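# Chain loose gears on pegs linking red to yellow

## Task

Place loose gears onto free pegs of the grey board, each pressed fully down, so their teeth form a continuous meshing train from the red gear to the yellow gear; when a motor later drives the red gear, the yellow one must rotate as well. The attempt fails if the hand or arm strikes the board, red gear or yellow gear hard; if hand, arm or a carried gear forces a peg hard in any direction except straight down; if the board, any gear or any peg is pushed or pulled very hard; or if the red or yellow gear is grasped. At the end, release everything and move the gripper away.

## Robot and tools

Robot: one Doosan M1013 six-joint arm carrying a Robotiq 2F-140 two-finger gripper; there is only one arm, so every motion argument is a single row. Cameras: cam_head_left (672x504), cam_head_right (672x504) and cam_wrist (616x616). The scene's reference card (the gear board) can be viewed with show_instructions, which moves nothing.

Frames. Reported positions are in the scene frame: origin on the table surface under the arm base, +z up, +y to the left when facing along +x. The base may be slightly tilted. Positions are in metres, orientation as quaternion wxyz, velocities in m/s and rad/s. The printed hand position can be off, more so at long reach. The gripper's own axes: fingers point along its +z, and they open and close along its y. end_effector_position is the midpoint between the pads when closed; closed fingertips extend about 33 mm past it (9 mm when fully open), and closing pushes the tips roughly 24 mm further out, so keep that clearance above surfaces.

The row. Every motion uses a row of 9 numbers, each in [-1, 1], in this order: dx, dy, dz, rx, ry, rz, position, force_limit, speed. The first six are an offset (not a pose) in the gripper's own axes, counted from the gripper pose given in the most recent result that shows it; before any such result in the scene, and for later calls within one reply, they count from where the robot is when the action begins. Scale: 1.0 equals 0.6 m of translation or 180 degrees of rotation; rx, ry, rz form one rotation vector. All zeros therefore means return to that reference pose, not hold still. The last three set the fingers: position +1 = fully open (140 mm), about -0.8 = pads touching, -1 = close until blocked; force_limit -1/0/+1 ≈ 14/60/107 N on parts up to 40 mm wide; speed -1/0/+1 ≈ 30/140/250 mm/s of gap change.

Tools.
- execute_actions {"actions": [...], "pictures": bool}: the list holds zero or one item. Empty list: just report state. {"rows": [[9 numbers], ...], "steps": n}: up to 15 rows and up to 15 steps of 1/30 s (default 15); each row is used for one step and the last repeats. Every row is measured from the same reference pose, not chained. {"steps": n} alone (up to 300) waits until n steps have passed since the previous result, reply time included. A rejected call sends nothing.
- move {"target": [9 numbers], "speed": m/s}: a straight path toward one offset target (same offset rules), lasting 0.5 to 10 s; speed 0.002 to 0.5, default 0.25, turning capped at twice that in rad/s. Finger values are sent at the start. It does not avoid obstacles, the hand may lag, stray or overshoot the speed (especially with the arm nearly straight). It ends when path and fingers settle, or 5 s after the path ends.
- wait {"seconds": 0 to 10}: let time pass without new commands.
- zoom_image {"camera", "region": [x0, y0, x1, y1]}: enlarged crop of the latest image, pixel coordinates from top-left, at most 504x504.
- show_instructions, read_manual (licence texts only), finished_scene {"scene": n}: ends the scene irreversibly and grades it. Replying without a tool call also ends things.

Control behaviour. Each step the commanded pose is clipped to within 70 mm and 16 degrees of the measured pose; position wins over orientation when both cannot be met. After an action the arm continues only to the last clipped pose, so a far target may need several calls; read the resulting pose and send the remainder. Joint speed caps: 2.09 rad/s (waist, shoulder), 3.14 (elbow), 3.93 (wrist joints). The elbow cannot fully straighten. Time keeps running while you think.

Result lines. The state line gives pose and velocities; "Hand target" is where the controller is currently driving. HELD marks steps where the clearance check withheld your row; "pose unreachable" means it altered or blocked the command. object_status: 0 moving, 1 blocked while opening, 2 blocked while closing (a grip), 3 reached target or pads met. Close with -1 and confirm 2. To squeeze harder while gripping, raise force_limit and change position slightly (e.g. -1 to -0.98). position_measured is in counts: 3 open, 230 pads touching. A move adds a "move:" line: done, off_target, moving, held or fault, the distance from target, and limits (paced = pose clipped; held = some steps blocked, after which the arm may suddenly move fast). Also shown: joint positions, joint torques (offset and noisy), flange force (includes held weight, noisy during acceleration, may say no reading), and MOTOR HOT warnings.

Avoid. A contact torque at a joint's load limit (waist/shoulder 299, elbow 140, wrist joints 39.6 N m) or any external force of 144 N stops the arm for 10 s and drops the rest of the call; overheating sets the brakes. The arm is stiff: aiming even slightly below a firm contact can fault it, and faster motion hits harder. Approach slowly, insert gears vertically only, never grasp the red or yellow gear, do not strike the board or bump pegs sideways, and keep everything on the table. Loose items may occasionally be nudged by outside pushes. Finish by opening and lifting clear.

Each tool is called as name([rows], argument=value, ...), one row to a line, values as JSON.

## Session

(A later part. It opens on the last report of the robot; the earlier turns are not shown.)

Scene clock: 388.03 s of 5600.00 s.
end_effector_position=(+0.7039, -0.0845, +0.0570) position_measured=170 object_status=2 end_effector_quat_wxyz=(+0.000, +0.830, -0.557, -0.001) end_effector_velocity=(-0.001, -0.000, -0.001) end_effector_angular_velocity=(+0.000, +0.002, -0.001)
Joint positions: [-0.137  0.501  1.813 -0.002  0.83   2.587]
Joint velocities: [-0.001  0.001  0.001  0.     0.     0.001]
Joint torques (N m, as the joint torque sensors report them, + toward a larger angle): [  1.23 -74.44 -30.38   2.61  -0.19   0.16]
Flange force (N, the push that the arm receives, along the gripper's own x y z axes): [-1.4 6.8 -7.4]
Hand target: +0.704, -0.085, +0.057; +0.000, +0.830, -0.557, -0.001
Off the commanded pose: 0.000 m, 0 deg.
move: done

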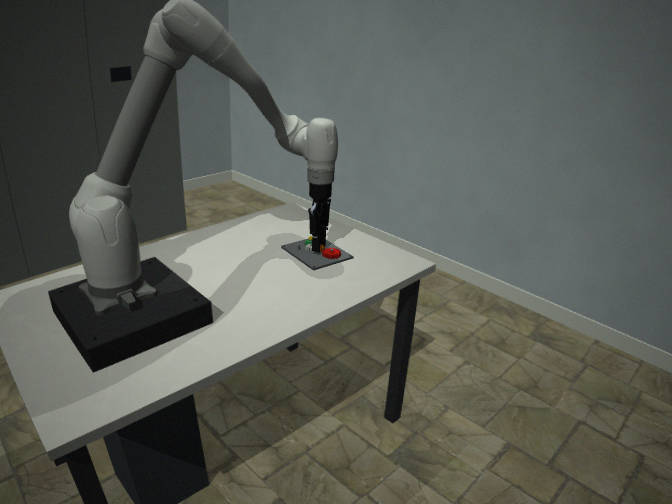

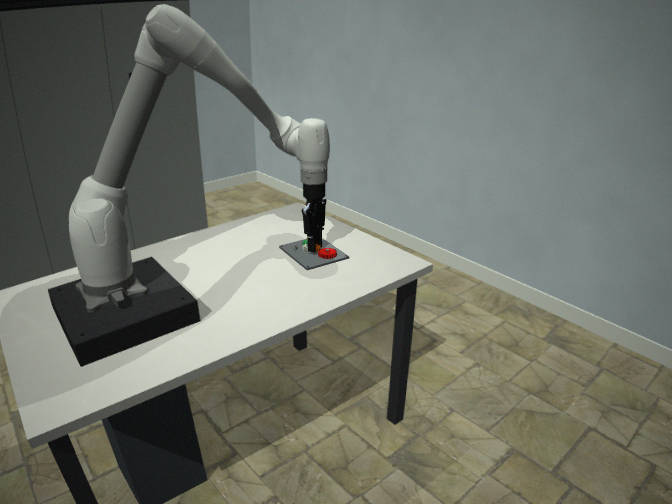

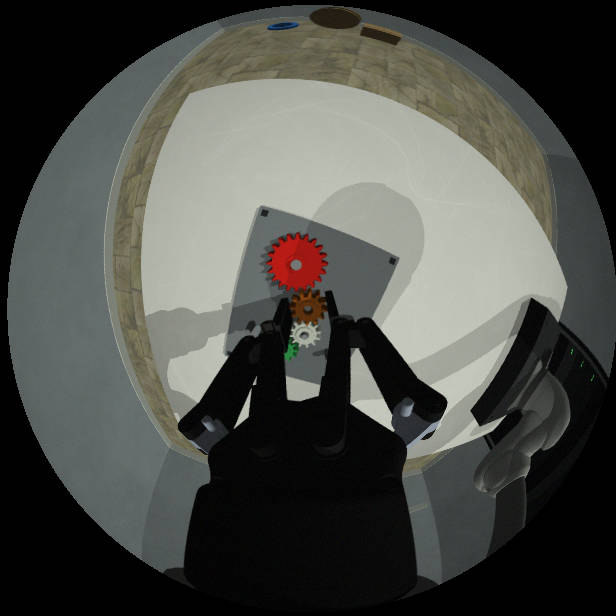

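move(target=[0, 0, 0.0161, 0, 0, 0, -1, -1, -0.3], speed=0.012)

execute_actions([
  {"rows": [[0,0,0,0,0,0,-0.2,-1,-0.3]], "steps": 7},
], pictures=false)

move(target=[0, 0, -0.045, 0, 0, 0, -0.2, -1, -0.3], speed=0.1)

move(target=[-0.2, 0.22, -0.13, 0, 0, 0, -0.2, -1, -0.3], speed=0.35)

zoom_image(camera="cam_head_left", region=[275, 225, 365, 275])

Scene clock: 393.03 s of 5600.00 s.
end_effector_position=(+0.7039, -0.0845, +0.0473) position_measured=170 object_status=2 end_effector_quat_wxyz=(+0.000, +0.830, -0.557, -0.001) end_effector_velocity=(+0.000, +0.000, +0.000) end_effector_angular_velocity=(-0.000, +0.000, +0.001)
Joint positions: [-0.137  0.512  1.818 -0.002  0.815  2.587]
Joint velocities: [ 0. -0. -0. -0.  0. -0.]
Joint torques (N m, as the joint torque sensors report them, + toward a larger angle): [ -4.95 -73.37 -23.35   0.44   2.98  -0.19]
Flange force (N, the push that the arm receives, along the gripper's own x y z axes): [-4.5 -6.5 -6.5]
Hand target: +0.704, -0.085, +0.047; +0.000, +0.830, -0.557, -0.001
Off the commanded pose: 0.000 m, 0 deg.
move: done

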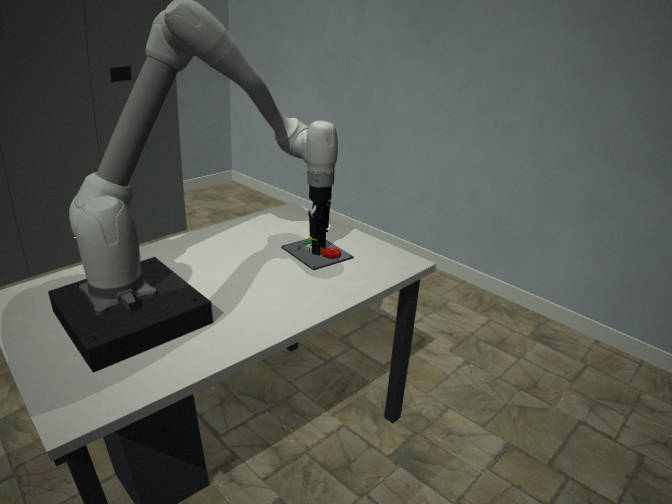

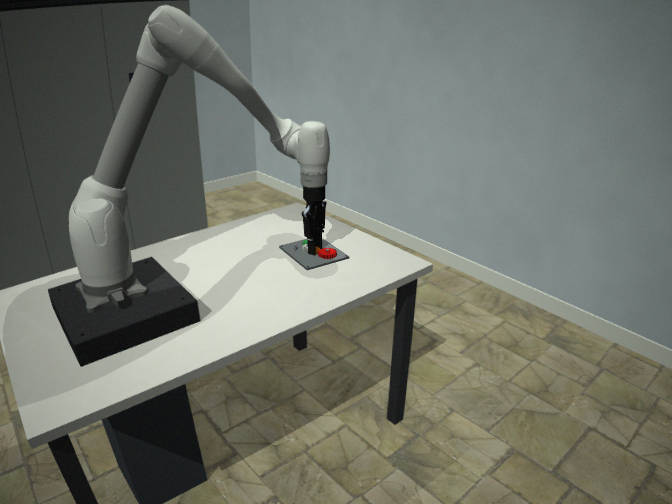

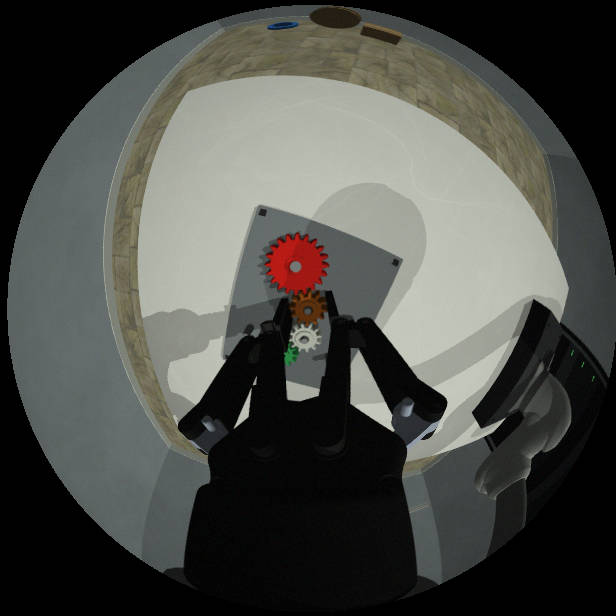

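Scene clock: 393.27 s of 5600.00 s.
end_effector_position=(+0.7037, -0.0846, +0.0472) position_measured=154 object_status=0 end_effector_quat_wxyz=(+0.001, +0.830, -0.557, -0.001) end_effector_velocity=(+0.001, -0.000, +0.001) end_effector_angular_velocity=(+0.000, -0.002, -0.002)
Joint positions: [-0.137  0.512  1.818 -0.003  0.815  2.587]
Joint velocities: [-0.001 -0.001 -0.001  0.001 -0.     0.   ]
Joint torques (N m, as the joint torque sensors report them, + toward a larger angle): [  1.43 -77.19 -30.92   3.18  -0.44  -0.33]
Flange force (N, the push that the arm receives, along the gripper's own x y z axes): [-1.5 5.6 -5.6]
Hand target: +0.704, -0.085, +0.047; +0.000, +0.830, -0.557, -0.001
Off the commanded pose: 0.000 m, 0 deg.
Steps of this call (steps 1 to 7: all 7 steps of this action). Readings (end_effector_position | what the end effector reports):
1: (+0.7039, -0.0845, +0.0473) | position_measured=170 object_status=0
2: (+0.7039, -0.0846, +0.0473) | position_measured=170 object_status=0
4: (+0.7037, -0.0846, +0.0472) | position_measured=157 object_status=0
7: the state above

Scene clock: 394.20 s of 5600.00 s.
end_effector_position=(+0.7039, -0.0846, +0.0743) position_measured=154 object_status=3 end_effector_quat_wxyz=(+0.000, +0.830, -0.557, -0.001) end_effector_velocity=(+0.001, +0.001, +0.001) end_effector_angular_velocity=(-0.000, -0.002, +0.001)
Joint positions: [-0.137  0.482  1.804 -0.002  0.859  2.587]
Joint velocities: [ 0.001 -0.    -0.001 -0.    -0.001  0.   ]
Joint torques (N m, as the joint torque sensors report them, + toward a larger angle): [  3.93 -77.76 -32.21   3.06  -0.06   0.15]
Flange force (N, the push that the arm receives, along the gripper's own x y z axes): [3.3 5.9 -1.1]
Hand target: +0.704, -0.085, +0.074; +0.000, +0.830, -0.557, -0.001
Off the commanded pose: 0.000 m, 0 deg.
move: done

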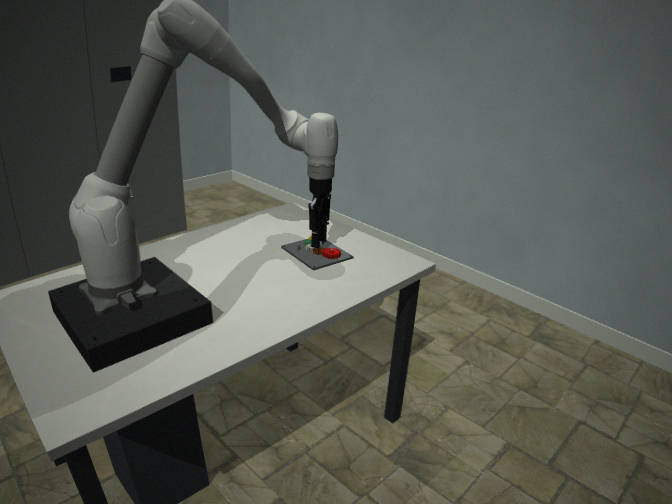

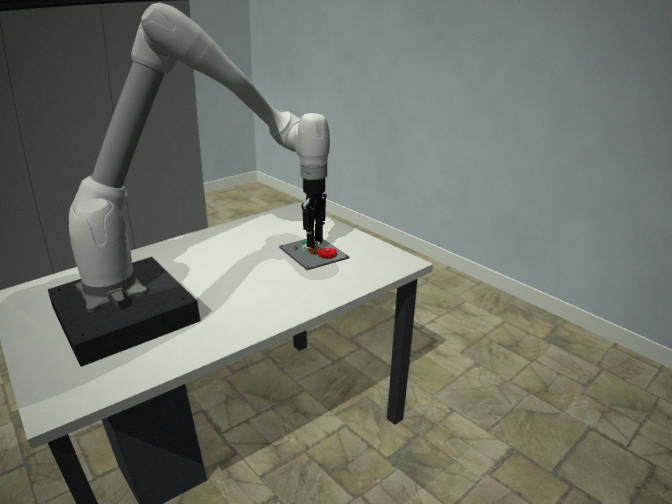

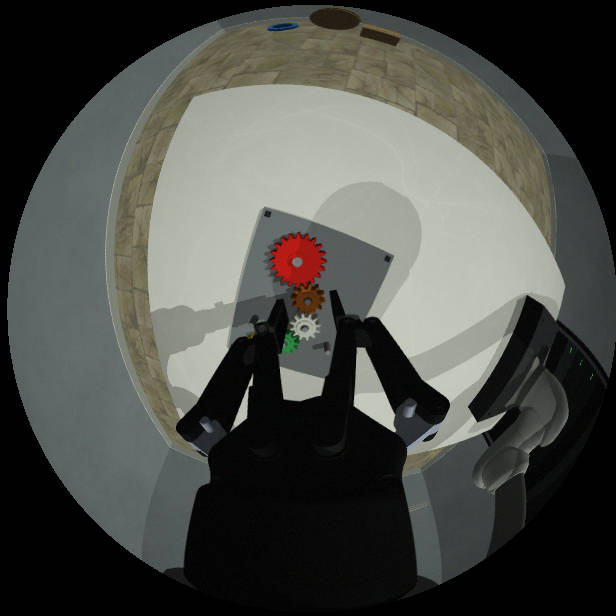

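Scene clock: 395.20 s of 5600.00 s.
end_effector_position=(+0.5364, -0.0235, +0.1526) position_measured=154 object_status=3 end_effector_quat_wxyz=(+0.000, +0.830, -0.557, -0.001) end_effector_velocity=(-0.000, -0.000, -0.000) end_effector_angular_velocity=(+0.000, +0.001, -0.001)
Joint positions: [-0.076  0.165  2.084 -0.002  0.897  2.647]
Joint velocities: [-0.    -0.     0.001 -0.     0.     0.001]
Joint torques (N m, as the joint torque sensors report them, + toward a larger angle): [  3.03 -45.92 -32.74   2.76  -0.3   -0.24]
Flange force (N, the push that the arm receives, along the gripper's own x y z axes): [2.7 7.0 -3.9]
Hand target: +0.536, -0.024, +0.153; +0.000, +0.830, -0.557, -0.001
Off the commanded pose: 0.000 m, 0 deg.
move: done

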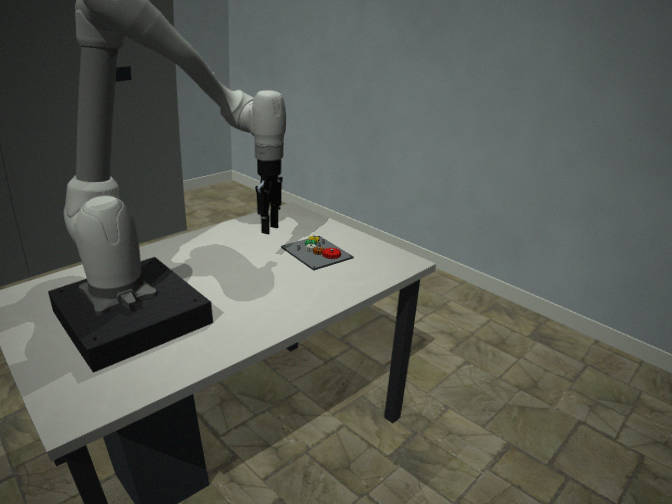

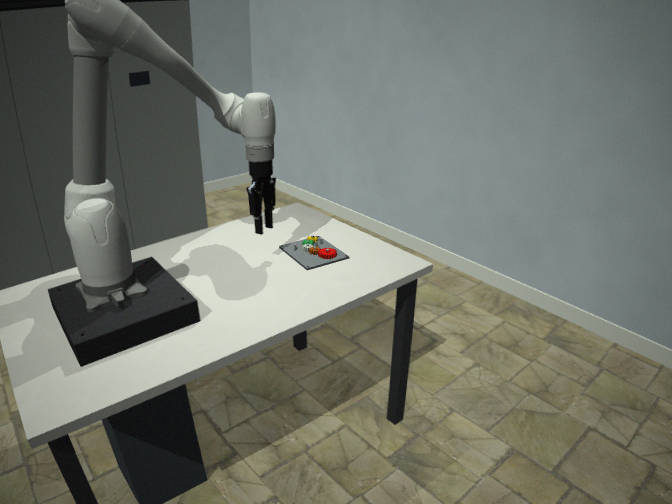

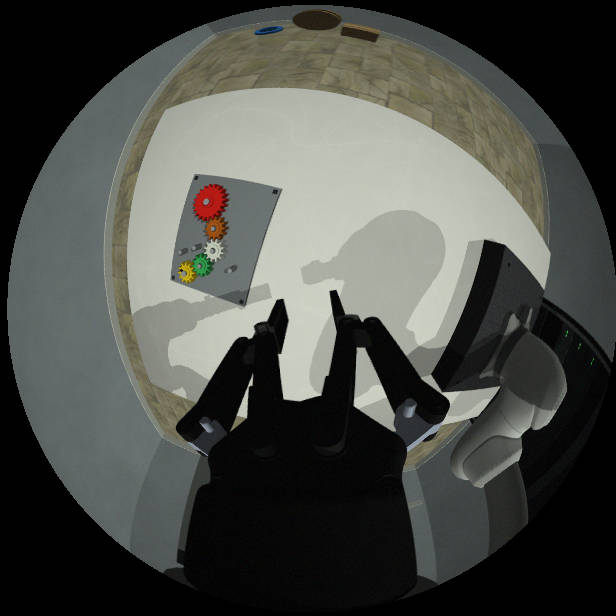

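Region (275, 225, 365, 275) of cam_head_left's 672x504 image, scaled by 5.600, with more detail than that image has.

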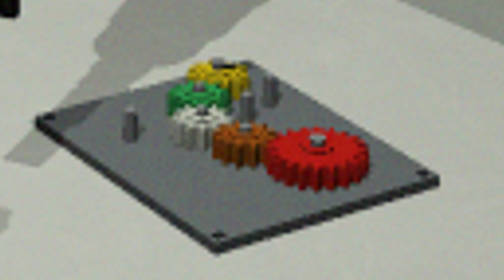

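zoom_image(camera="cam_wrist", region=[160, 175, 270, 295])

zoom_image(camera="cam_head_right", region=[292, 230, 342, 265])

Region (160, 175, 270, 295) of cam_wrist's 616x616 image, scaled by 4.200, with more detail than that image has; it fills the left 462 columns of this view, and the rest is white.

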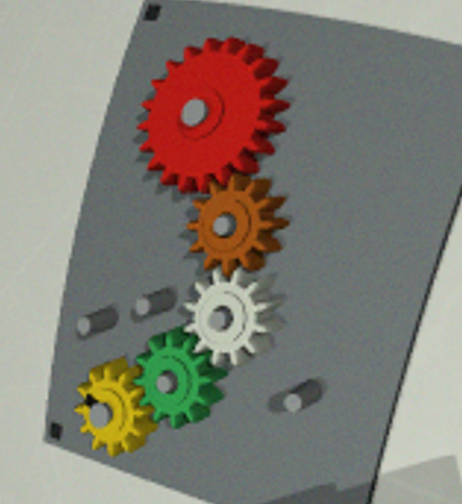

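Region (292, 230, 342, 265) of cam_head_right's 672x504 image, scaled by 10.080, with more detail than that image has; it fills the top 353 rows of this view, and the rest is white.

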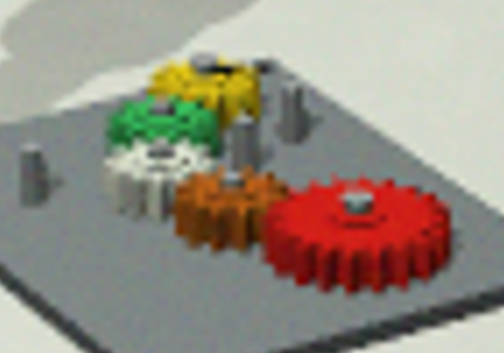

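All three gears are seated, with their peg tips showing, and they mesh in a chain from red to yellow.

finished_scene(scene=2)

The scene is finished: the task was done.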